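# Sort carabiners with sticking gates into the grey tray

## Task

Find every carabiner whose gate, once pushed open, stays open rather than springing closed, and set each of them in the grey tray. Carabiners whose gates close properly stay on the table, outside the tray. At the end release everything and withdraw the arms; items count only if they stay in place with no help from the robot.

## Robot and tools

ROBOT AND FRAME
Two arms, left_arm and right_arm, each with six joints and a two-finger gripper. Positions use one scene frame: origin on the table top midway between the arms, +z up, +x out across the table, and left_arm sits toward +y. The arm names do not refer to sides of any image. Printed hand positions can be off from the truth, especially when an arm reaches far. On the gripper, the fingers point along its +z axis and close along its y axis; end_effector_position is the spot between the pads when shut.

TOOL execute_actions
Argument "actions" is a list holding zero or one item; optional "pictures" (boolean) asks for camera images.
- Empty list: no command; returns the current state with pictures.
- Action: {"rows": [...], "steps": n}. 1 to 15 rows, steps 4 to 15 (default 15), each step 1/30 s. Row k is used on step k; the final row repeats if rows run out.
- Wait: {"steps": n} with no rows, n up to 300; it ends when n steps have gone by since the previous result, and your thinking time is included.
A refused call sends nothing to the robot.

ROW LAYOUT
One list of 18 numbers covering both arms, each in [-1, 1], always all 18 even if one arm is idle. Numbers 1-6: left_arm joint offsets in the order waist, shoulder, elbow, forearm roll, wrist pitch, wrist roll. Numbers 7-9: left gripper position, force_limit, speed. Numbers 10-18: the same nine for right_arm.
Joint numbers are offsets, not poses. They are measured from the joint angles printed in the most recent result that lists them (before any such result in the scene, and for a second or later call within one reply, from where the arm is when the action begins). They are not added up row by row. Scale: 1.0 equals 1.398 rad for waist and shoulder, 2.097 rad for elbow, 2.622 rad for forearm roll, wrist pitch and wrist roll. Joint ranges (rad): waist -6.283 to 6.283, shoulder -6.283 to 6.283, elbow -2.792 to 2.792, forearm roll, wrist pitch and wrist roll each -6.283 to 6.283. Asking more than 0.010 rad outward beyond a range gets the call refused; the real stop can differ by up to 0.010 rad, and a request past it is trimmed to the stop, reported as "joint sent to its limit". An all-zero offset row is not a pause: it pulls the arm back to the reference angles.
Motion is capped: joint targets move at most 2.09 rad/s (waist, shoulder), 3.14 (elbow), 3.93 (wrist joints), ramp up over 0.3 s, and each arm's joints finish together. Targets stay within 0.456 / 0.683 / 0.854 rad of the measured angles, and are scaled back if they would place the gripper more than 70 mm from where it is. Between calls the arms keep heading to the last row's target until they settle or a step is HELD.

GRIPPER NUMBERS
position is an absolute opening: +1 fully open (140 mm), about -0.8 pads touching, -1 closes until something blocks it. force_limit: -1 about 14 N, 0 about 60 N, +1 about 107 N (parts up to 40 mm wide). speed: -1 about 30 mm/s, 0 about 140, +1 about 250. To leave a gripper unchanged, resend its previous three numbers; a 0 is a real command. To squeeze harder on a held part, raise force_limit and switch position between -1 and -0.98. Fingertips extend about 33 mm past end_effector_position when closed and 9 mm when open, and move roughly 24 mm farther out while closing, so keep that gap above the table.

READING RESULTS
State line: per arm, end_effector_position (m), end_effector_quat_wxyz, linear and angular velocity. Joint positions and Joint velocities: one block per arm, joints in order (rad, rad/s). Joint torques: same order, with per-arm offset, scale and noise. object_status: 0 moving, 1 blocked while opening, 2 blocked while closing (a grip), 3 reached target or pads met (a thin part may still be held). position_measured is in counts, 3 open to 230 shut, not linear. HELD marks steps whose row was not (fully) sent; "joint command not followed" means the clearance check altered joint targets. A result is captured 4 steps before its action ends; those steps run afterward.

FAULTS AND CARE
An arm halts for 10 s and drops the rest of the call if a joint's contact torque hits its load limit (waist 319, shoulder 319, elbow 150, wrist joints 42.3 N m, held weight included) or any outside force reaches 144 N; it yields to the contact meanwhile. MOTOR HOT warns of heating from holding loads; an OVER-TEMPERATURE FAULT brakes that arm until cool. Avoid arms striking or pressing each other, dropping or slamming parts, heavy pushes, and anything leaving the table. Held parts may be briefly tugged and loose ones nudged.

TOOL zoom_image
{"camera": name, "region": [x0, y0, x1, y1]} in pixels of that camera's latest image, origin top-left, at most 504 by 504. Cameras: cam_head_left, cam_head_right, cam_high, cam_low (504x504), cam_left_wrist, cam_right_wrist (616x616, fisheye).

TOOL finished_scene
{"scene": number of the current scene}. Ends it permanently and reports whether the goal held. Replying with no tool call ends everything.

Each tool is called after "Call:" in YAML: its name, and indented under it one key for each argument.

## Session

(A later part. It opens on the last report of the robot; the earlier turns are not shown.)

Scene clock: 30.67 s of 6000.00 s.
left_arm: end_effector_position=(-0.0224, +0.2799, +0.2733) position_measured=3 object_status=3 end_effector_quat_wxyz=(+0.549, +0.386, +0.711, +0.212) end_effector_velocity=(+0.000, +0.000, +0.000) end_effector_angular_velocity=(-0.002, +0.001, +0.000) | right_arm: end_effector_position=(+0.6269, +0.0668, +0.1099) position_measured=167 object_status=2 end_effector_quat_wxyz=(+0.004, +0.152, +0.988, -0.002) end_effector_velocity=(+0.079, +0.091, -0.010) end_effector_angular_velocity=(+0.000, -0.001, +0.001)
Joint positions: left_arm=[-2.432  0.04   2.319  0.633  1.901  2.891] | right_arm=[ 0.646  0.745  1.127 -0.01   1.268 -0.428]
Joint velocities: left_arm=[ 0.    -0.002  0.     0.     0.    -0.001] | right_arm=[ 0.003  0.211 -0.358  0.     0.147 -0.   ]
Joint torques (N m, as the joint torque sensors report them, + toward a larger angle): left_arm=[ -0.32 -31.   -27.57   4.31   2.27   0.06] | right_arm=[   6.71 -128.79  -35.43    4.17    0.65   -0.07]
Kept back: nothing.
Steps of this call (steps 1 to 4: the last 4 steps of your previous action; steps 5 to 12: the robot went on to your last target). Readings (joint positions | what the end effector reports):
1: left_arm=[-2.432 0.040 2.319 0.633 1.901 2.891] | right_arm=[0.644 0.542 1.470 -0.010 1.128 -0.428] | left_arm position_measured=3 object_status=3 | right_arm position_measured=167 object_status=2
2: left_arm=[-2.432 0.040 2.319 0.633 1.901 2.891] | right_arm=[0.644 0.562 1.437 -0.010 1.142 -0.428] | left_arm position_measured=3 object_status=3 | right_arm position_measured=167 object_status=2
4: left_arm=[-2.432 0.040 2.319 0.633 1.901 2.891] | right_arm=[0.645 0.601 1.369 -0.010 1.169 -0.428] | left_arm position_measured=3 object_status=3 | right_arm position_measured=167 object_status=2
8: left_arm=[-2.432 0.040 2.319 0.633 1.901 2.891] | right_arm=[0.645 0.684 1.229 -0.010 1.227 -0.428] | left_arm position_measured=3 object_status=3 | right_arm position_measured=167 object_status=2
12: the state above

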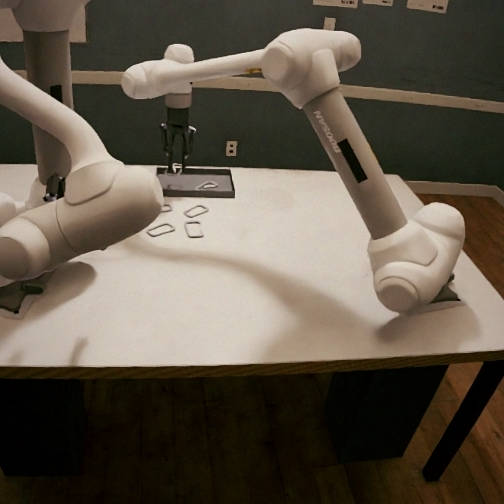

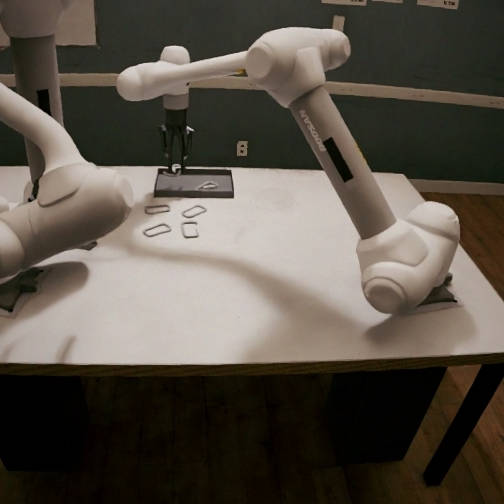

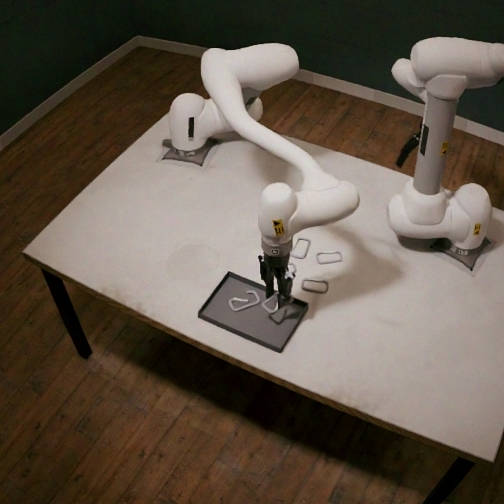

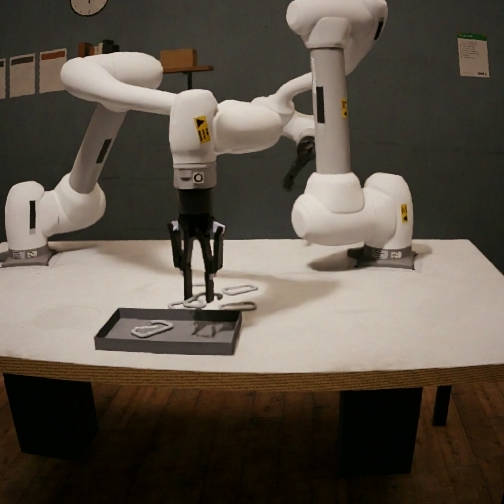

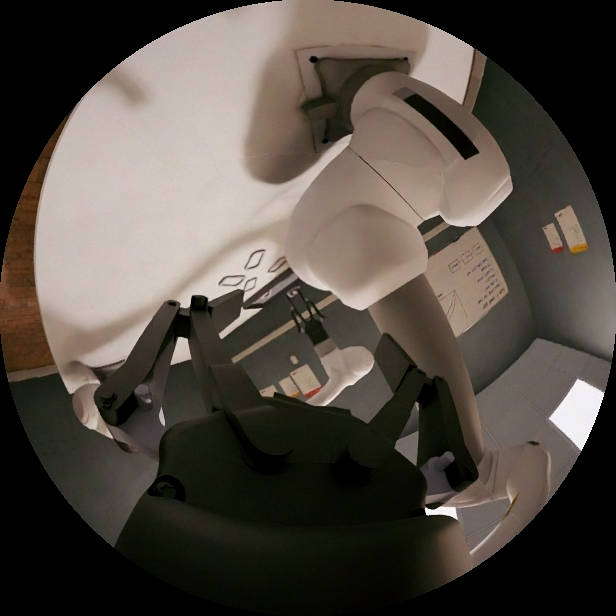

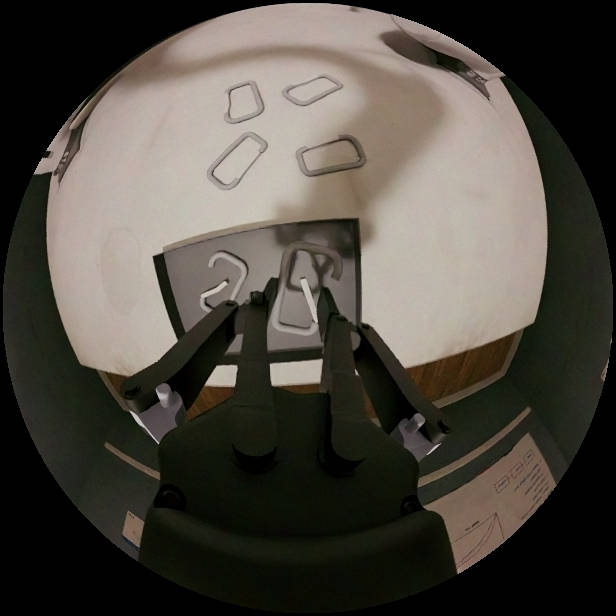

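Call:
execute_actions:
  actions:
    - {"rows":[[0,0,0,0,0,0,1,0,0,-0.013,0.010,0.043,0,-0.039,0,-0.69,0,0]],"steps":15}

Call:
execute_actions:
  actions:
    - {"rows":[[0,0,0,0,0,0,1,0,0,0,0,0,0,0,0,0.1,0,0]],"steps":15}
  pictures: true

Scene clock: 31.27 s of 6000.00 s.
left_arm: end_effector_position=(-0.0224, +0.2799, +0.2733) position_measured=3 object_status=3 end_effector_quat_wxyz=(+0.549, +0.386, +0.711, +0.212) end_effector_velocity=(-0.000, -0.000, +0.000) end_effector_angular_velocity=(+0.001, -0.001, -0.001) | right_arm: end_effector_position=(+0.6300, +0.0454, +0.0499) position_measured=167 object_status=2 end_effector_quat_wxyz=(+0.004, +0.160, +0.987, -0.003) end_effector_velocity=(-0.000, -0.004, -0.009) end_effector_angular_velocity=(-0.001, +0.000, -0.002)
Joint positions: left_arm=[-2.432  0.04   2.319  0.633  1.901  2.891] | right_arm=[ 0.628  0.759  1.216 -0.01   1.167 -0.428]
Joint velocities: left_arm=[-0.     0.    -0.     0.001  0.     0.001] | right_arm=[-0.003  0.001  0.015 -0.    -0.015 -0.001]
Joint torques (N m, as the joint torque sensors report them, + toward a larger angle): left_arm=[ -0.41 -30.92 -27.36   4.41   2.25  -0.04] | right_arm=[   4.33 -112.15  -39.23    4.12   -0.56   -0.02]
Steps of this call (steps 1 to 7: the robot went on to your last target; steps 8 to 18: the first 11 steps of this action). Readings (joint positions | what the end effector reports):
8: left_arm=[-2.432 0.040 2.319 0.633 1.901 2.891] | right_arm=[0.646 0.754 1.112 -0.010 1.275 -0.428] | left_arm position_measured=3 object_status=3 | right_arm position_measured=167 object_status=2
9: left_arm=[-2.432 0.040 2.319 0.633 1.901 2.891] | right_arm=[0.646 0.754 1.117 -0.010 1.269 -0.428] | left_arm position_measured=3 object_status=3 | right_arm position_measured=167 object_status=2
11: left_arm=[-2.432 0.040 2.319 0.633 1.901 2.891] | right_arm=[0.639 0.756 1.159 -0.010 1.226 -0.428] | left_arm position_measured=3 object_status=3 | right_arm position_measured=167 object_status=2
15: left_arm=[-2.432 0.040 2.319 0.633 1.901 2.891] | right_arm=[0.629 0.759 1.213 -0.010 1.171 -0.428] | left_arm position_measured=3 object_status=3 | right_arm position_measured=167 object_status=2
18: the state above

Scene clock: 31.77 s of 6000.00 s.
left_arm: end_effector_position=(-0.0224, +0.2799, +0.2733) position_measured=3 object_status=3 end_effector_quat_wxyz=(+0.549, +0.386, +0.711, +0.212) end_effector_velocity=(-0.000, +0.000, -0.000) end_effector_angular_velocity=(+0.000, +0.000, -0.000) | right_arm: end_effector_position=(+0.6300, +0.0451, +0.0494) position_measured=117 object_status=0 end_effector_quat_wxyz=(+0.004, +0.160, +0.987, -0.003) end_effector_velocity=(-0.000, +0.000, -0.001) end_effector_angular_velocity=(-0.001, +0.001, +0.001)
Joint positions: left_arm=[-2.432  0.04   2.319  0.633  1.901  2.891] | right_arm=[ 0.628  0.759  1.218 -0.01   1.166 -0.428]
Joint velocities: left_arm=[-0.  0.  0. -0. -0.  0.] | right_arm=[ 0.     0.001 -0.     0.     0.001 -0.001]
Joint torques (N m, as the joint torque sensors report them, + toward a larger angle): left_arm=[  0.33 -31.05 -27.77   4.4    2.21  -0.04] | right_arm=[   4.78 -111.04  -37.74    4.24   -0.15   -0.24]
Steps of this call (steps 1 to 4: the last 4 steps of your previous action; steps 5 to 15: the first 11 steps of this action, its rows measured from where the robot was after step 4). Readings (joint positions | what the end effector reports):
4: left_arm=[-2.432 0.040 2.319 0.633 1.901 2.891] | right_arm=[0.628 0.759 1.217 -0.010 1.166 -0.428] | left_arm position_measured=3 object_status=3 | right_arm position_measured=167 object_status=2
5: left_arm=[-2.432 0.040 2.319 0.633 1.901 2.891] | right_arm=[0.628 0.759 1.218 -0.010 1.166 -0.428] | left_arm position_measured=3 object_status=3 | right_arm position_measured=167 object_status=0
6: left_arm=[-2.432 0.040 2.319 0.633 1.901 2.891] | right_arm=[0.628 0.759 1.218 -0.010 1.166 -0.428] | left_arm position_measured=3 object_status=3 | right_arm position_measured=167 object_status=0
8: left_arm=[-2.432 0.040 2.319 0.633 1.901 2.891] | right_arm=[0.628 0.759 1.218 -0.010 1.166 -0.428] | left_arm position_measured=3 object_status=3 | right_arm position_measured=150 object_status=0
12: left_arm=[-2.432 0.040 2.319 0.633 1.901 2.891] | right_arm=[0.628 0.759 1.218 -0.010 1.166 -0.428] | left_arm position_measured=3 object_status=3 | right_arm position_measured=120 object_status=0
15: the state above

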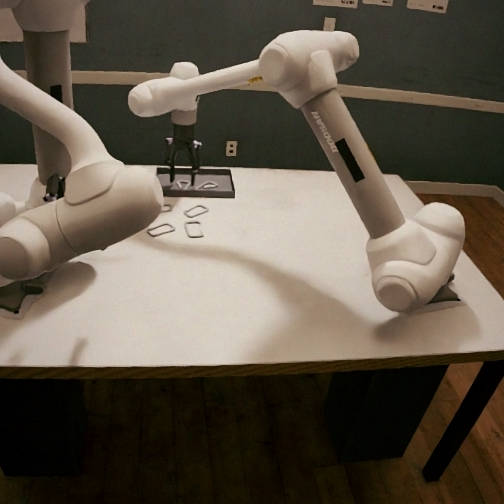

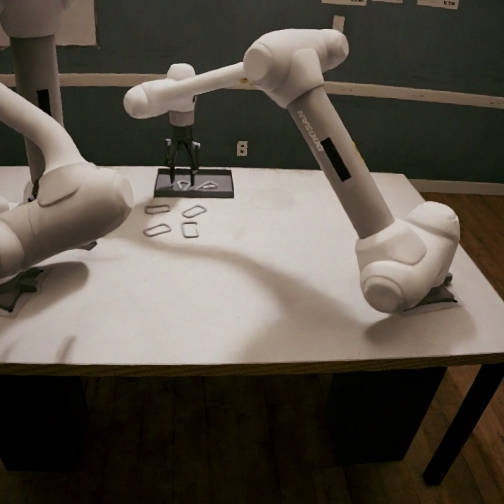

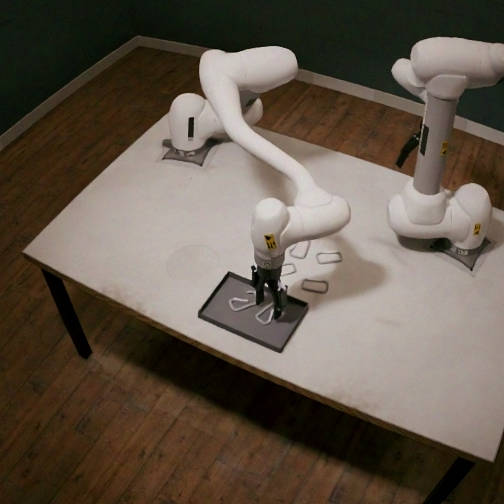

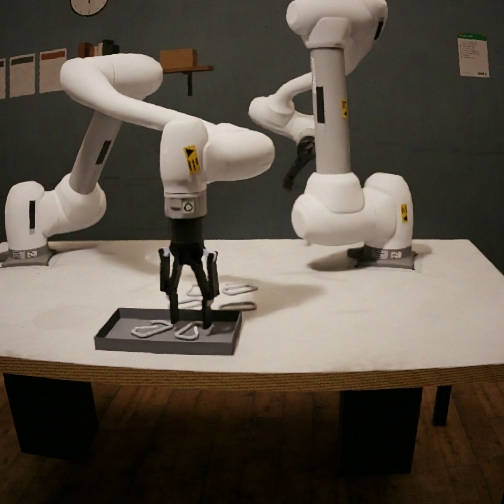

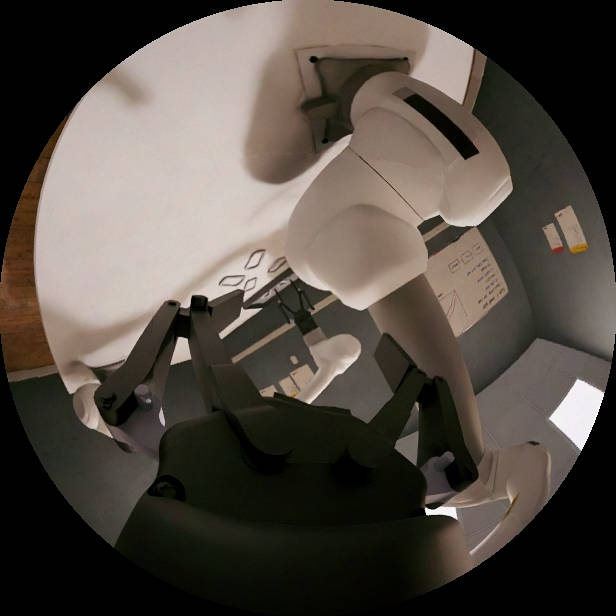

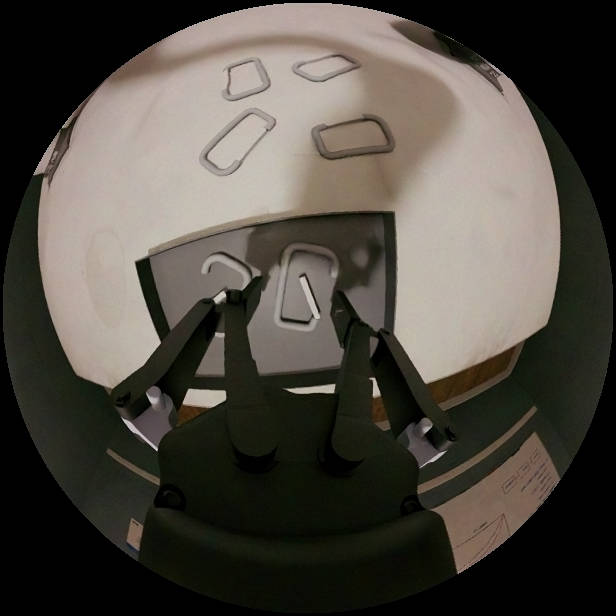

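Call:
execute_actions:
  actions:
    - {"rows":[[0,0,0,0,0,0,1,0,0,0,-0.0265,-0.0236,0,0.0324,0,0.1,0,0]],"steps":9}

Call:
execute_actions:
  actions:
    - {"rows":[[0,0,0,0,0,0,1,0,0,0.103,-0.185,0.19,0,-0.055,0.296,0.1,0,0]],"steps":15}

Call:
execute_actions:
  actions:
    - {"steps":12}
  pictures: true

Scene clock: 32.33 s of 6000.00 s.
left_arm: end_effector_position=(-0.0224, +0.2799, +0.2733) position_measured=3 object_status=3 end_effector_quat_wxyz=(+0.549, +0.386, +0.711, +0.212) end_effector_velocity=(+0.000, -0.000, +0.000) end_effector_angular_velocity=(+0.000, +0.001, +0.000) | right_arm: end_effector_position=(+0.6312, +0.0462, +0.0967) position_measured=117 object_status=3 end_effector_quat_wxyz=(+0.005, +0.161, +0.987, -0.002) end_effector_velocity=(-0.003, -0.004, +0.287) end_effector_angular_velocity=(+0.011, -0.012, -0.002)
Joint positions: left_arm=[-2.432  0.04   2.319  0.633  1.901  2.891] | right_arm=[ 0.628  0.73   1.179 -0.01   1.231 -0.428]
Joint velocities: left_arm=[ 0.001 -0.001 -0.     0.    -0.     0.001] | right_arm=[ 0.    -0.183 -0.218  0.     0.385 -0.001]
Joint torques (N m, as the joint torque sensors report them, + toward a larger angle): left_arm=[  0.06 -31.59 -27.59   4.36   2.23   0.06] | right_arm=[  0.02 -40.03  -8.29   1.4    0.09  -0.26]
Steps of this call (steps 1 to 4: the last 4 steps of your previous action; steps 5 to 12: the robot went on to your last target; steps 13 to 17: the first 5 steps of this action). Readings (joint positions | what the end effector reports):
13: left_arm=[-2.432 0.040 2.319 0.633 1.901 2.891] | right_arm=[0.628 0.759 1.217 -0.010 1.167 -0.428] | left_arm position_measured=3 object_status=3 | right_arm position_measured=117 object_status=3
14: left_arm=[-2.432 0.040 2.319 0.633 1.901 2.891] | right_arm=[0.628 0.757 1.214 -0.010 1.173 -0.428] | left_arm position_measured=3 object_status=3 | right_arm position_measured=117 object_status=3
16: left_arm=[-2.432 0.040 2.319 0.633 1.901 2.891] | right_arm=[0.628 0.738 1.189 -0.010 1.214 -0.428] | left_arm position_measured=3 object_status=3 | right_arm position_measured=117 object_status=3
17: the state above

Scene clock: 32.83 s of 6000.00 s.
left_arm: end_effector_position=(-0.0224, +0.2799, +0.2733) position_measured=3 object_status=3 end_effector_quat_wxyz=(+0.549, +0.386, +0.711, +0.212) end_effector_velocity=(-0.000, +0.000, +0.000) end_effector_angular_velocity=(+0.001, -0.000, -0.001) | right_arm: end_effector_position=(+0.5238, +0.0276, +0.1219) position_measured=117 object_status=3 end_effector_quat_wxyz=(+0.005, +0.323, +0.947, -0.000) end_effector_velocity=(-0.364, -0.094, +0.029) end_effector_angular_velocity=(+0.021, -0.011, -1.136)
Joint positions: left_arm=[-2.432  0.04   2.319  0.633  1.901  2.891] | right_arm=[ 0.704  0.585  1.38  -0.01   1.174 -0.017]
Joint velocities: left_arm=[-0.001 -0.    -0.    -0.     0.     0.001] | right_arm=[ 0.261 -0.468  0.722 -0.    -0.264  1.4  ]
Joint torques (N m, as the joint torque sensors report them, + toward a larger angle): left_arm=[  0.   -30.73 -27.98   4.32   2.29   0.1 ] | right_arm=[  5.34 -99.02 -35.87   4.01  -0.4   -0.09]
Steps of this call (steps 1 to 4: the last 4 steps of your previous action; steps 5 to 15: the first 11 steps of this action, its rows measured from where the robot was after step 4). Readings (joint positions | what the end effector reports):
4: left_arm=[-2.432 0.040 2.319 0.633 1.901 2.891] | right_arm=[0.628 0.723 1.169 -0.010 1.249 -0.428] | left_arm position_measured=3 object_status=3 | right_arm position_measured=117 object_status=3
5: left_arm=[-2.432 0.040 2.319 0.633 1.901 2.891] | right_arm=[0.628 0.722 1.169 -0.010 1.250 -0.428] | left_arm position_measured=3 object_status=3 | right_arm position_measured=117 object_status=3
6: left_arm=[-2.432 0.040 2.319 0.633 1.901 2.891] | right_arm=[0.629 0.720 1.172 -0.010 1.249 -0.421] | left_arm position_measured=3 object_status=3 | right_arm position_measured=117 object_status=3
8: left_arm=[-2.432 0.040 2.319 0.633 1.901 2.891] | right_arm=[0.640 0.701 1.201 -0.010 1.239 -0.365] | left_arm position_measured=3 object_status=3 | right_arm position_measured=117 object_status=3
12: left_arm=[-2.432 0.040 2.319 0.633 1.901 2.891] | right_arm=[0.678 0.633 1.306 -0.010 1.201 -0.161] | left_arm position_measured=3 object_status=3 | right_arm position_measured=117 object_status=3
15: the state above

Scene clock: 33.23 s of 6000.00 s.
left_arm: end_effector_position=(-0.0224, +0.2799, +0.2733) position_measured=3 object_status=3 end_effector_quat_wxyz=(+0.549, +0.386, +0.711, +0.212) end_effector_velocity=(+0.000, -0.000, +0.000) end_effector_angular_velocity=(+0.001, -0.001, -0.000) | right_arm: end_effector_position=(+0.4309, -0.0041, +0.1256) position_measured=117 object_status=3 end_effector_quat_wxyz=(+0.005, +0.458, +0.889, +0.002) end_effector_velocity=(-0.007, -0.005, -0.002) end_effector_angular_velocity=(-0.002, +0.001, -0.029)
Joint positions: left_arm=[-2.432  0.04   2.319  0.633  1.901  2.891] | right_arm=[ 0.771  0.465  1.567 -0.01   1.105  0.345]
Joint velocities: left_arm=[ 0.     0.001 -0.     0.001  0.     0.002] | right_arm=[ 0.004 -0.009  0.017 -0.001 -0.006  0.034]
Joint torques (N m, as the joint torque sensors report them, + toward a larger angle): left_arm=[ -0.91 -31.27 -27.66   4.27   2.28   0.05] | right_arm=[  1.17 -82.45 -36.52   4.03   0.08  -0.53]
Kept back: nothing.
Steps of this call (steps 1 to 4: the last 4 steps of your previous action; steps 5 to 12: the robot went on to your last target). Readings (joint positions | what the end effector reports):
1: left_arm=[-2.432 0.040 2.319 0.633 1.901 2.891] | right_arm=[0.713 0.569 1.405 -0.010 1.165 0.030] | left_arm position_measured=3 object_status=3 | right_arm position_measured=117 object_status=3
2: left_arm=[-2.432 0.040 2.319 0.633 1.901 2.891] | right_arm=[0.722 0.554 1.429 -0.010 1.156 0.078] | left_arm position_measured=3 object_status=3 | right_arm position_measured=117 object_status=3
4: left_arm=[-2.432 0.040 2.319 0.633 1.901 2.891] | right_arm=[0.739 0.522 1.478 -0.010 1.138 0.173] | left_arm position_measured=3 object_status=3 | right_arm position_measured=117 object_status=3
8: left_arm=[-2.432 0.040 2.319 0.633 1.901 2.891] | right_arm=[0.767 0.474 1.553 -0.010 1.111 0.318] | left_arm position_measured=3 object_status=3 | right_arm position_measured=117 object_status=3
12: the state above

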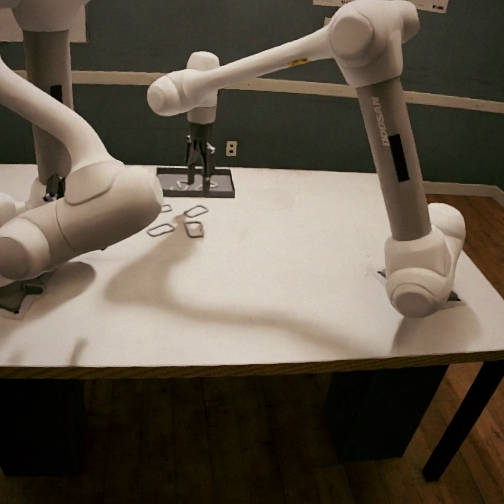

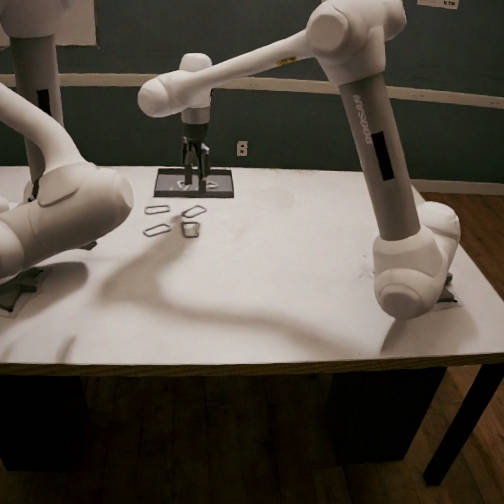

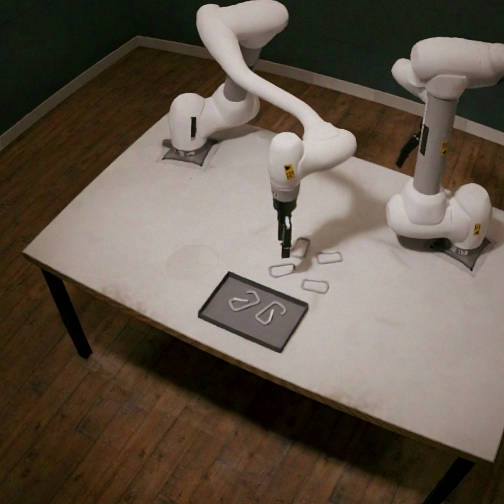

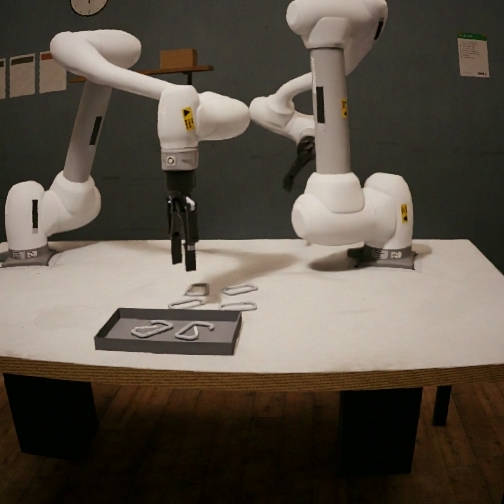

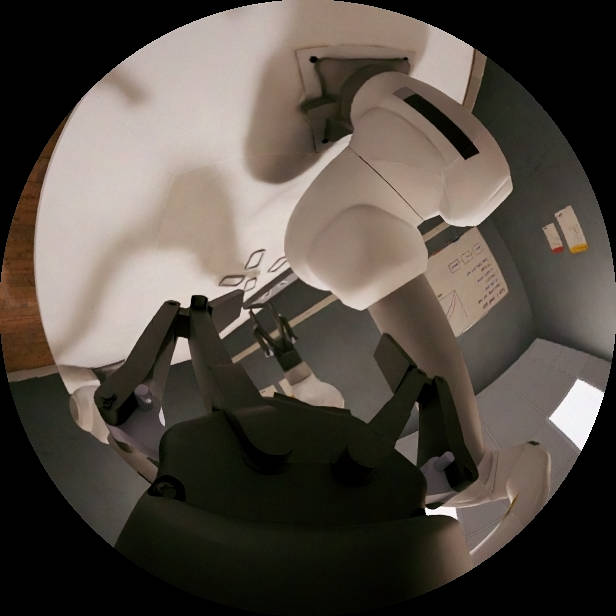

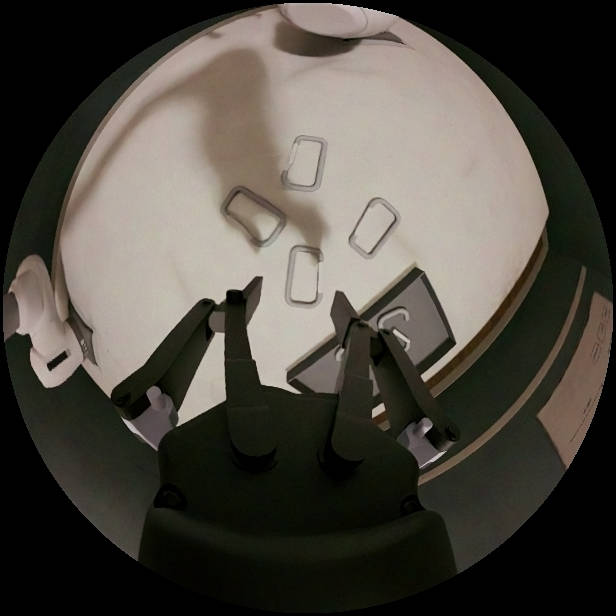

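Call:
zoom_image:
  camera: "cam_right_wrist"
  region: [220,210,400,390]

Region (220, 210, 400, 390) of cam_right_wrist's 616x616 image, scaled by 2.800, with more detail than that image has.

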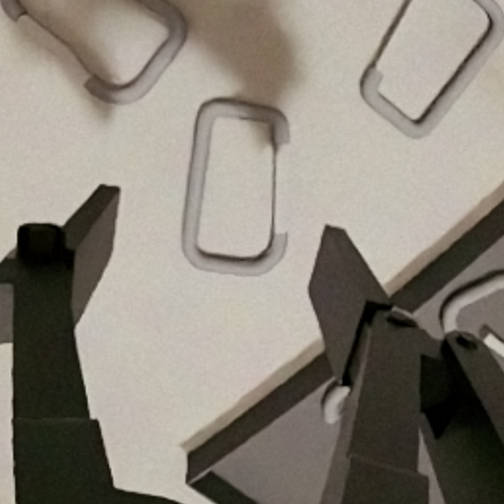

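Call:
execute_actions:
  actions:
    - {"rows":[[0,0,0,0,0,0,1,0,0,0.005,0.0434,0.023,0,-0.040,-0.031,0.1,0,0]],"steps":15}
  pictures: true

Call:
zoom_image:
  camera: "cam_right_wrist"
  region: [220,210,400,390]

Scene clock: 33.93 s of 6000.00 s.
left_arm: end_effector_position=(-0.0224, +0.2799, +0.2733) position_measured=3 object_status=3 end_effector_quat_wxyz=(+0.549, +0.386, +0.711, +0.212) end_effector_velocity=(+0.000, -0.000, -0.000) end_effector_angular_velocity=(+0.001, -0.002, +0.001) | right_arm: end_effector_position=(+0.4273, +0.0004, +0.0556) position_measured=117 object_status=3 end_effector_quat_wxyz=(+0.004, +0.418, +0.908, -0.000) end_effector_velocity=(-0.001, -0.000, -0.010) end_effector_angular_velocity=(-0.000, -0.000, +0.014)
Joint positions: left_arm=[-2.432  0.04   2.319  0.633  1.901  2.891] | right_arm=[ 0.778  0.525  1.614 -0.01   1.002  0.265]
Joint velocities: left_arm=[ 0.001  0.002  0.     0.     0.    -0.   ] | right_arm=[ 0.001  0.008  0.008 -0.001 -0.015 -0.013]
Joint torques (N m, as the joint torque sensors report them, + toward a larger angle): left_arm=[ -0.54 -30.61 -27.64   4.23   2.34   0.  ] | right_arm=[  2.06 -86.9  -32.61   3.89  -0.32  -0.55]
Steps of this call (steps 1 to 10: the robot went on to your last target; steps 11 to 21: the first 11 steps of this action). Readings (joint positions | what the end effector reports):
11: left_arm=[-2.432 0.040 2.319 0.633 1.901 2.891] | right_arm=[0.772 0.464 1.568 -0.010 1.105 0.348] | left_arm position_measured=3 object_status=3 | right_arm position_measured=117 object_status=3
12: left_arm=[-2.432 0.040 2.319 0.633 1.901 2.891] | right_arm=[0.772 0.467 1.570 -0.010 1.098 0.343] | left_arm position_measured=3 object_status=3 | right_arm position_measured=117 object_status=3
14: left_arm=[-2.432 0.040 2.319 0.633 1.901 2.891] | right_arm=[0.775 0.493 1.591 -0.010 1.054 0.307] | left_arm position_measured=3 object_status=3 | right_arm position_measured=117 object_status=3
18: left_arm=[-2.432 0.040 2.319 0.633 1.901 2.891] | right_arm=[0.778 0.523 1.613 -0.010 1.005 0.268] | left_arm position_measured=3 object_status=3 | right_arm position_measured=117 object_status=3
21: the state above

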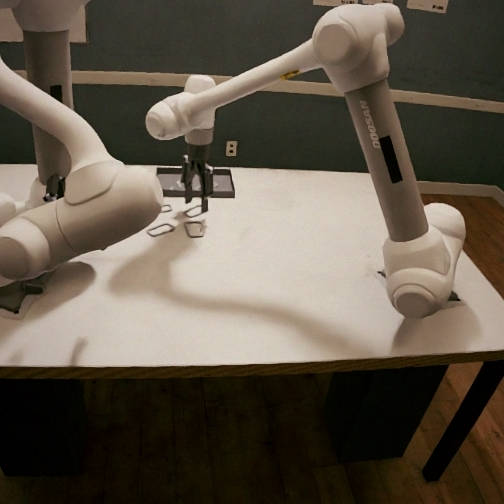

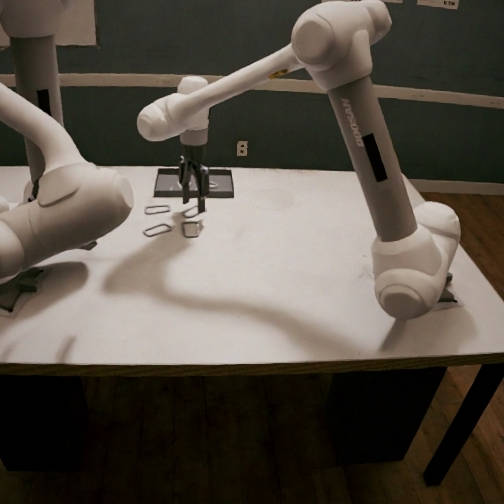

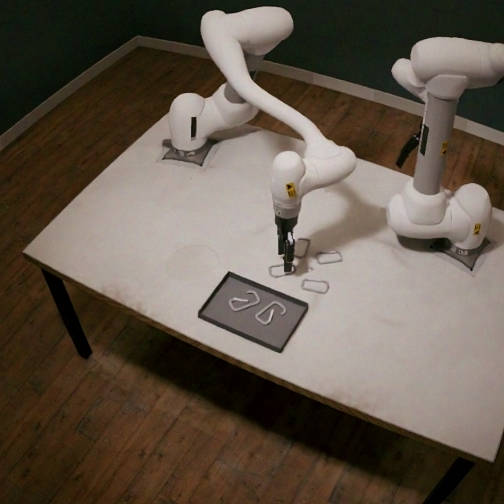

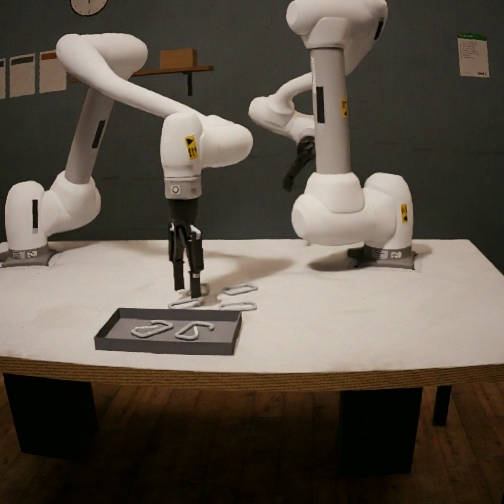

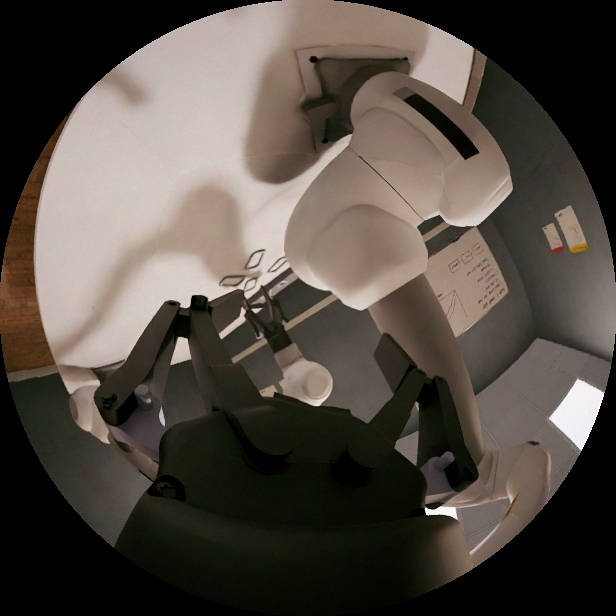

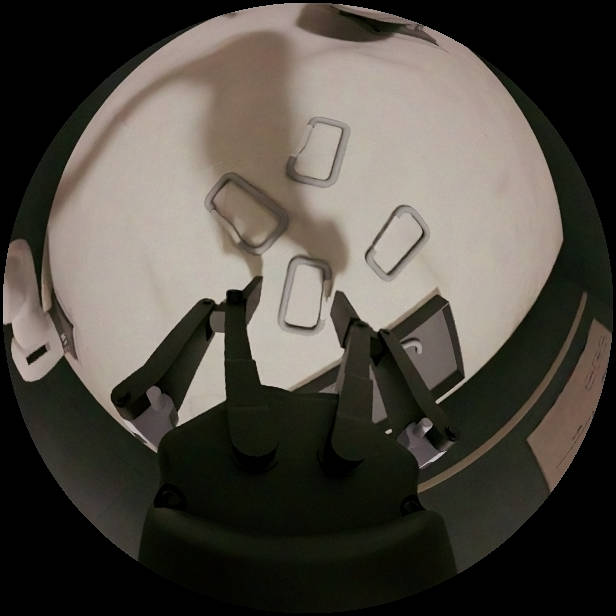

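Region (220, 210, 400, 390) of cam_right_wrist's 616x616 image, scaled by 2.800, with more detail than that image has.

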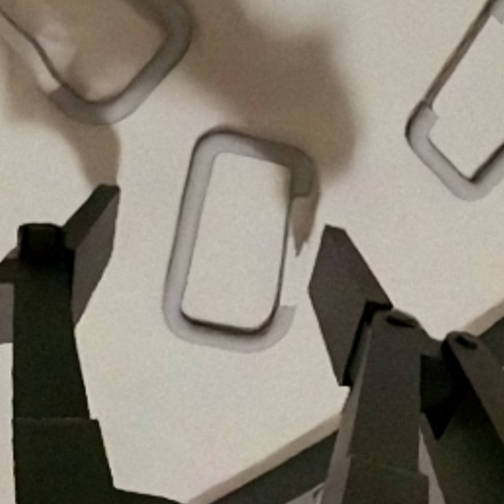

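Call:
execute_actions:
  actions:
    - {"rows":[[0,0,0,0,0,0,1,0,0,-0.001,0.0162,0.0023,0,-0.0105,0,0.1,0,0]],"steps":14}

Call:
execute_actions:
  actions:
    - {"rows":[[0,0,0,0,0,0,1,0,0,0,0,0,0,0,0,-0.45,-0.6,0]],"steps":15}
  pictures: true

Call:
zoom_image:
  camera: "cam_right_wrist"
  region: [220,210,400,390]

Scene clock: 34.53 s of 6000.00 s.
left_arm: end_effector_position=(-0.0224, +0.2799, +0.2733) position_measured=3 object_status=3 end_effector_quat_wxyz=(+0.549, +0.386, +0.711, +0.212) end_effector_velocity=(+0.000, +0.000, +0.000) end_effector_angular_velocity=(-0.000, +0.001, +0.001) | right_arm: end_effector_position=(+0.4300, +0.0029, +0.0360) position_measured=117 object_status=3 end_effector_quat_wxyz=(+0.004, +0.419, +0.908, -0.000) end_effector_velocity=(+0.001, +0.000, -0.003) end_effector_angular_velocity=(+0.001, -0.000, -0.003)
Joint positions: left_arm=[-2.432  0.04   2.319  0.633  1.901  2.891] | right_arm=[ 0.777  0.547  1.619 -0.01   0.974  0.265]
Joint velocities: left_arm=[ 0.001 -0.002  0.    -0.     0.     0.   ] | right_arm=[-0.001  0.003  0.001  0.001 -0.006  0.001]
Joint torques (N m, as the joint torque sensors report them, + toward a larger angle): left_arm=[ -0.35 -31.5  -27.86   4.35   2.14   0.06] | right_arm=[  4.08 -88.54 -32.6    3.77  -0.15  -0.33]
Steps of this call (steps 1 to 4: the last 4 steps of your previous action; steps 5 to 8: the robot went on to your last target; steps 9 to 18: the first 10 steps of this action). Readings (joint positions | what the end effector reports):
9: left_arm=[-2.432 0.040 2.319 0.633 1.901 2.891] | right_arm=[0.778 0.526 1.615 -0.010 1.000 0.264] | left_arm position_measured=3 object_status=3 | right_arm position_measured=117 object_status=3
10: left_arm=[-2.432 0.040 2.319 0.633 1.901 2.891] | right_arm=[0.778 0.529 1.615 -0.010 0.996 0.264] | left_arm position_measured=3 object_status=3 | right_arm position_measured=117 object_status=3
12: left_arm=[-2.432 0.040 2.319 0.633 1.901 2.891] | right_arm=[0.778 0.541 1.618 -0.010 0.983 0.264] | left_arm position_measured=3 object_status=3 | right_arm position_measured=117 object_status=3
16: left_arm=[-2.432 0.040 2.319 0.633 1.901 2.891] | right_arm=[0.777 0.547 1.619 -0.010 0.975 0.265] | left_arm position_measured=3 object_status=3 | right_arm position_measured=117 object_status=3
18: the state above

Scene clock: 35.03 s of 6000.00 s.
left_arm: end_effector_position=(-0.0224, +0.2799, +0.2733) position_measured=3 object_status=3 end_effector_quat_wxyz=(+0.549, +0.386, +0.711, +0.212) end_effector_velocity=(+0.000, -0.000, -0.000) end_effector_angular_velocity=(+0.001, -0.000, +0.001) | right_arm: end_effector_position=(+0.4302, +0.0029, +0.0357) position_measured=160 object_status=0 end_effector_quat_wxyz=(+0.004, +0.419, +0.908, -0.000) end_effector_velocity=(-0.000, +0.000, +0.001) end_effector_angular_velocity=(+0.001, -0.001, +0.001)
Joint positions: left_arm=[-2.432  0.04   2.319  0.633  1.901  2.891] | right_arm=[ 0.777  0.547  1.619 -0.01   0.974  0.265]
Joint velocities: left_arm=[ 0.001  0.    -0.    -0.    -0.     0.001] | right_arm=[ 0.001 -0.001 -0.     0.     0.    -0.001]
Joint torques (N m, as the joint torque sensors report them, + toward a larger angle): left_arm=[ -0.09 -31.3  -27.72   4.31   2.31   0.11] | right_arm=[  3.02 -65.68 -19.83   3.3   -1.45  -0.19]
Steps of this call (steps 1 to 4: the last 4 steps of your previous action; steps 5 to 15: the first 11 steps of this action, its rows measured from where the robot was after step 4). Readings (joint positions | what the end effector reports):
4: left_arm=[-2.432 0.040 2.319 0.633 1.901 2.891] | right_arm=[0.777 0.547 1.619 -0.010 0.974 0.265] | left_arm position_measured=3 object_status=3 | right_arm position_measured=117 object_status=3
5: left_arm=[-2.432 0.040 2.319 0.633 1.901 2.891] | right_arm=[0.777 0.547 1.619 -0.010 0.974 0.265] | left_arm position_measured=3 object_status=3 | right_arm position_measured=117 object_status=0
6: left_arm=[-2.432 0.040 2.319 0.633 1.901 2.891] | right_arm=[0.777 0.547 1.619 -0.010 0.974 0.265] | left_arm position_measured=3 object_status=3 | right_arm position_measured=119 object_status=0
8: left_arm=[-2.432 0.040 2.319 0.633 1.901 2.891] | right_arm=[0.777 0.547 1.619 -0.010 0.974 0.265] | left_arm position_measured=3 object_status=3 | right_arm position_measured=134 object_status=0
12: left_arm=[-2.432 0.040 2.319 0.633 1.901 2.891] | right_arm=[0.777 0.547 1.619 -0.010 0.974 0.265] | left_arm position_measured=3 object_status=3 | right_arm position_measured=160 object_status=0
15: the state above

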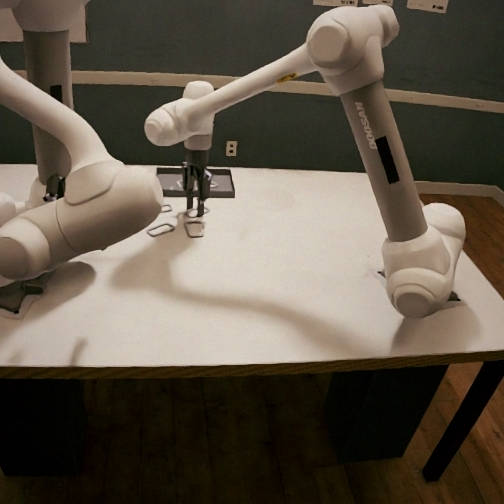

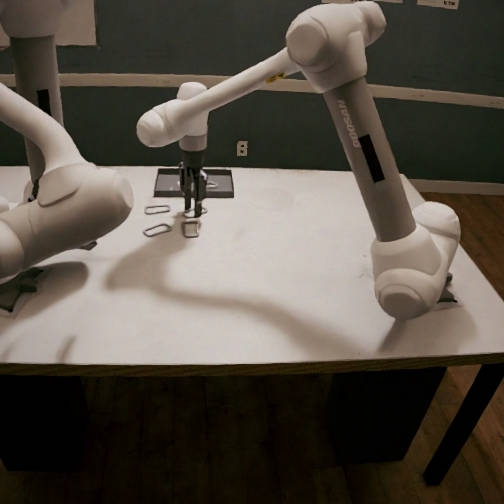

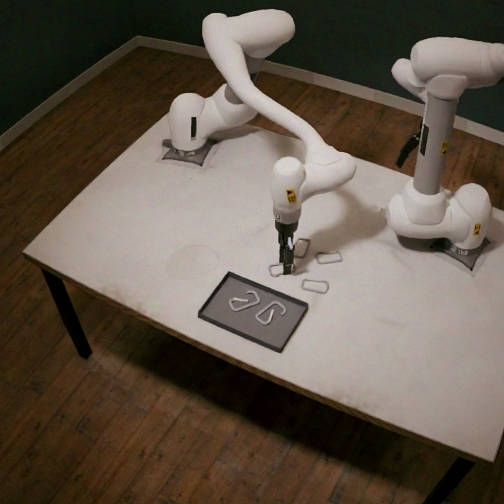

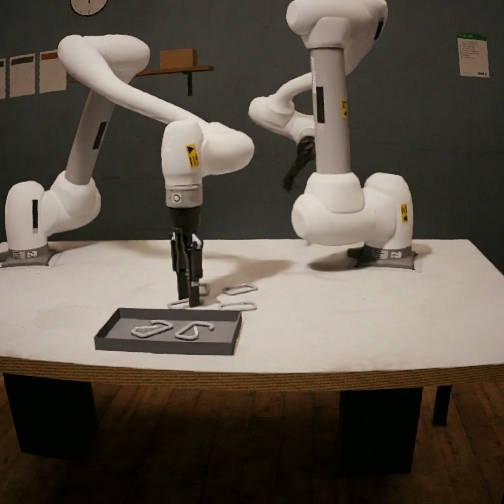

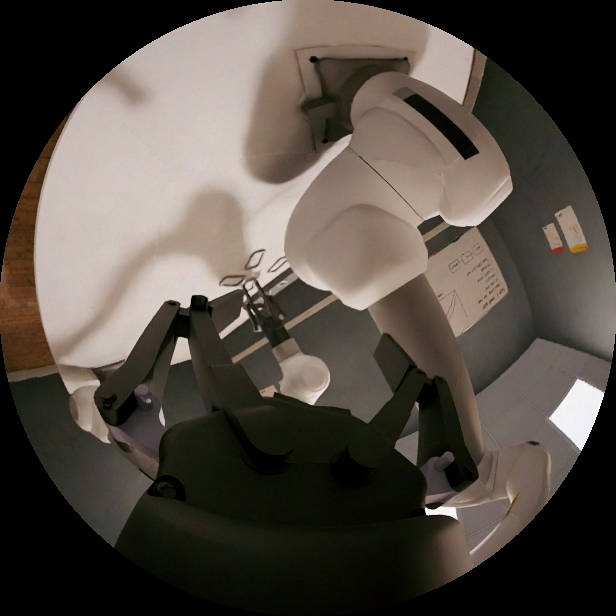

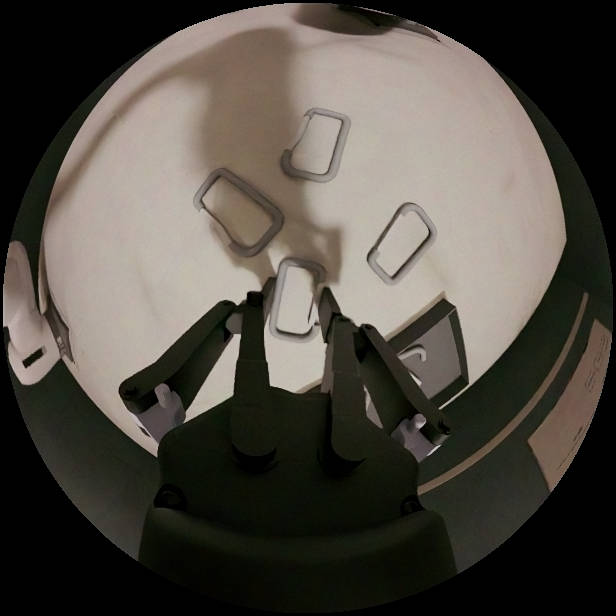

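Region (220, 210, 400, 390) of cam_right_wrist's 616x616 image, scaled by 2.800, with more detail than that image has.

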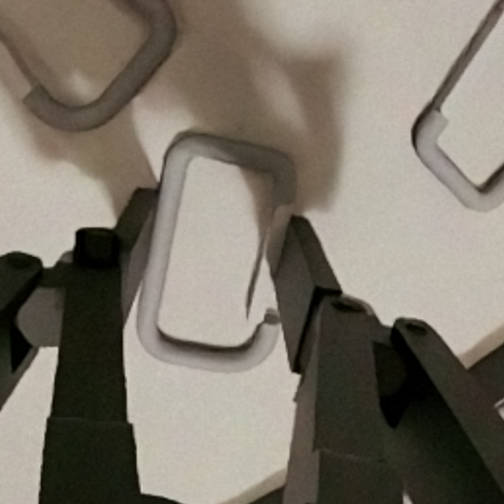

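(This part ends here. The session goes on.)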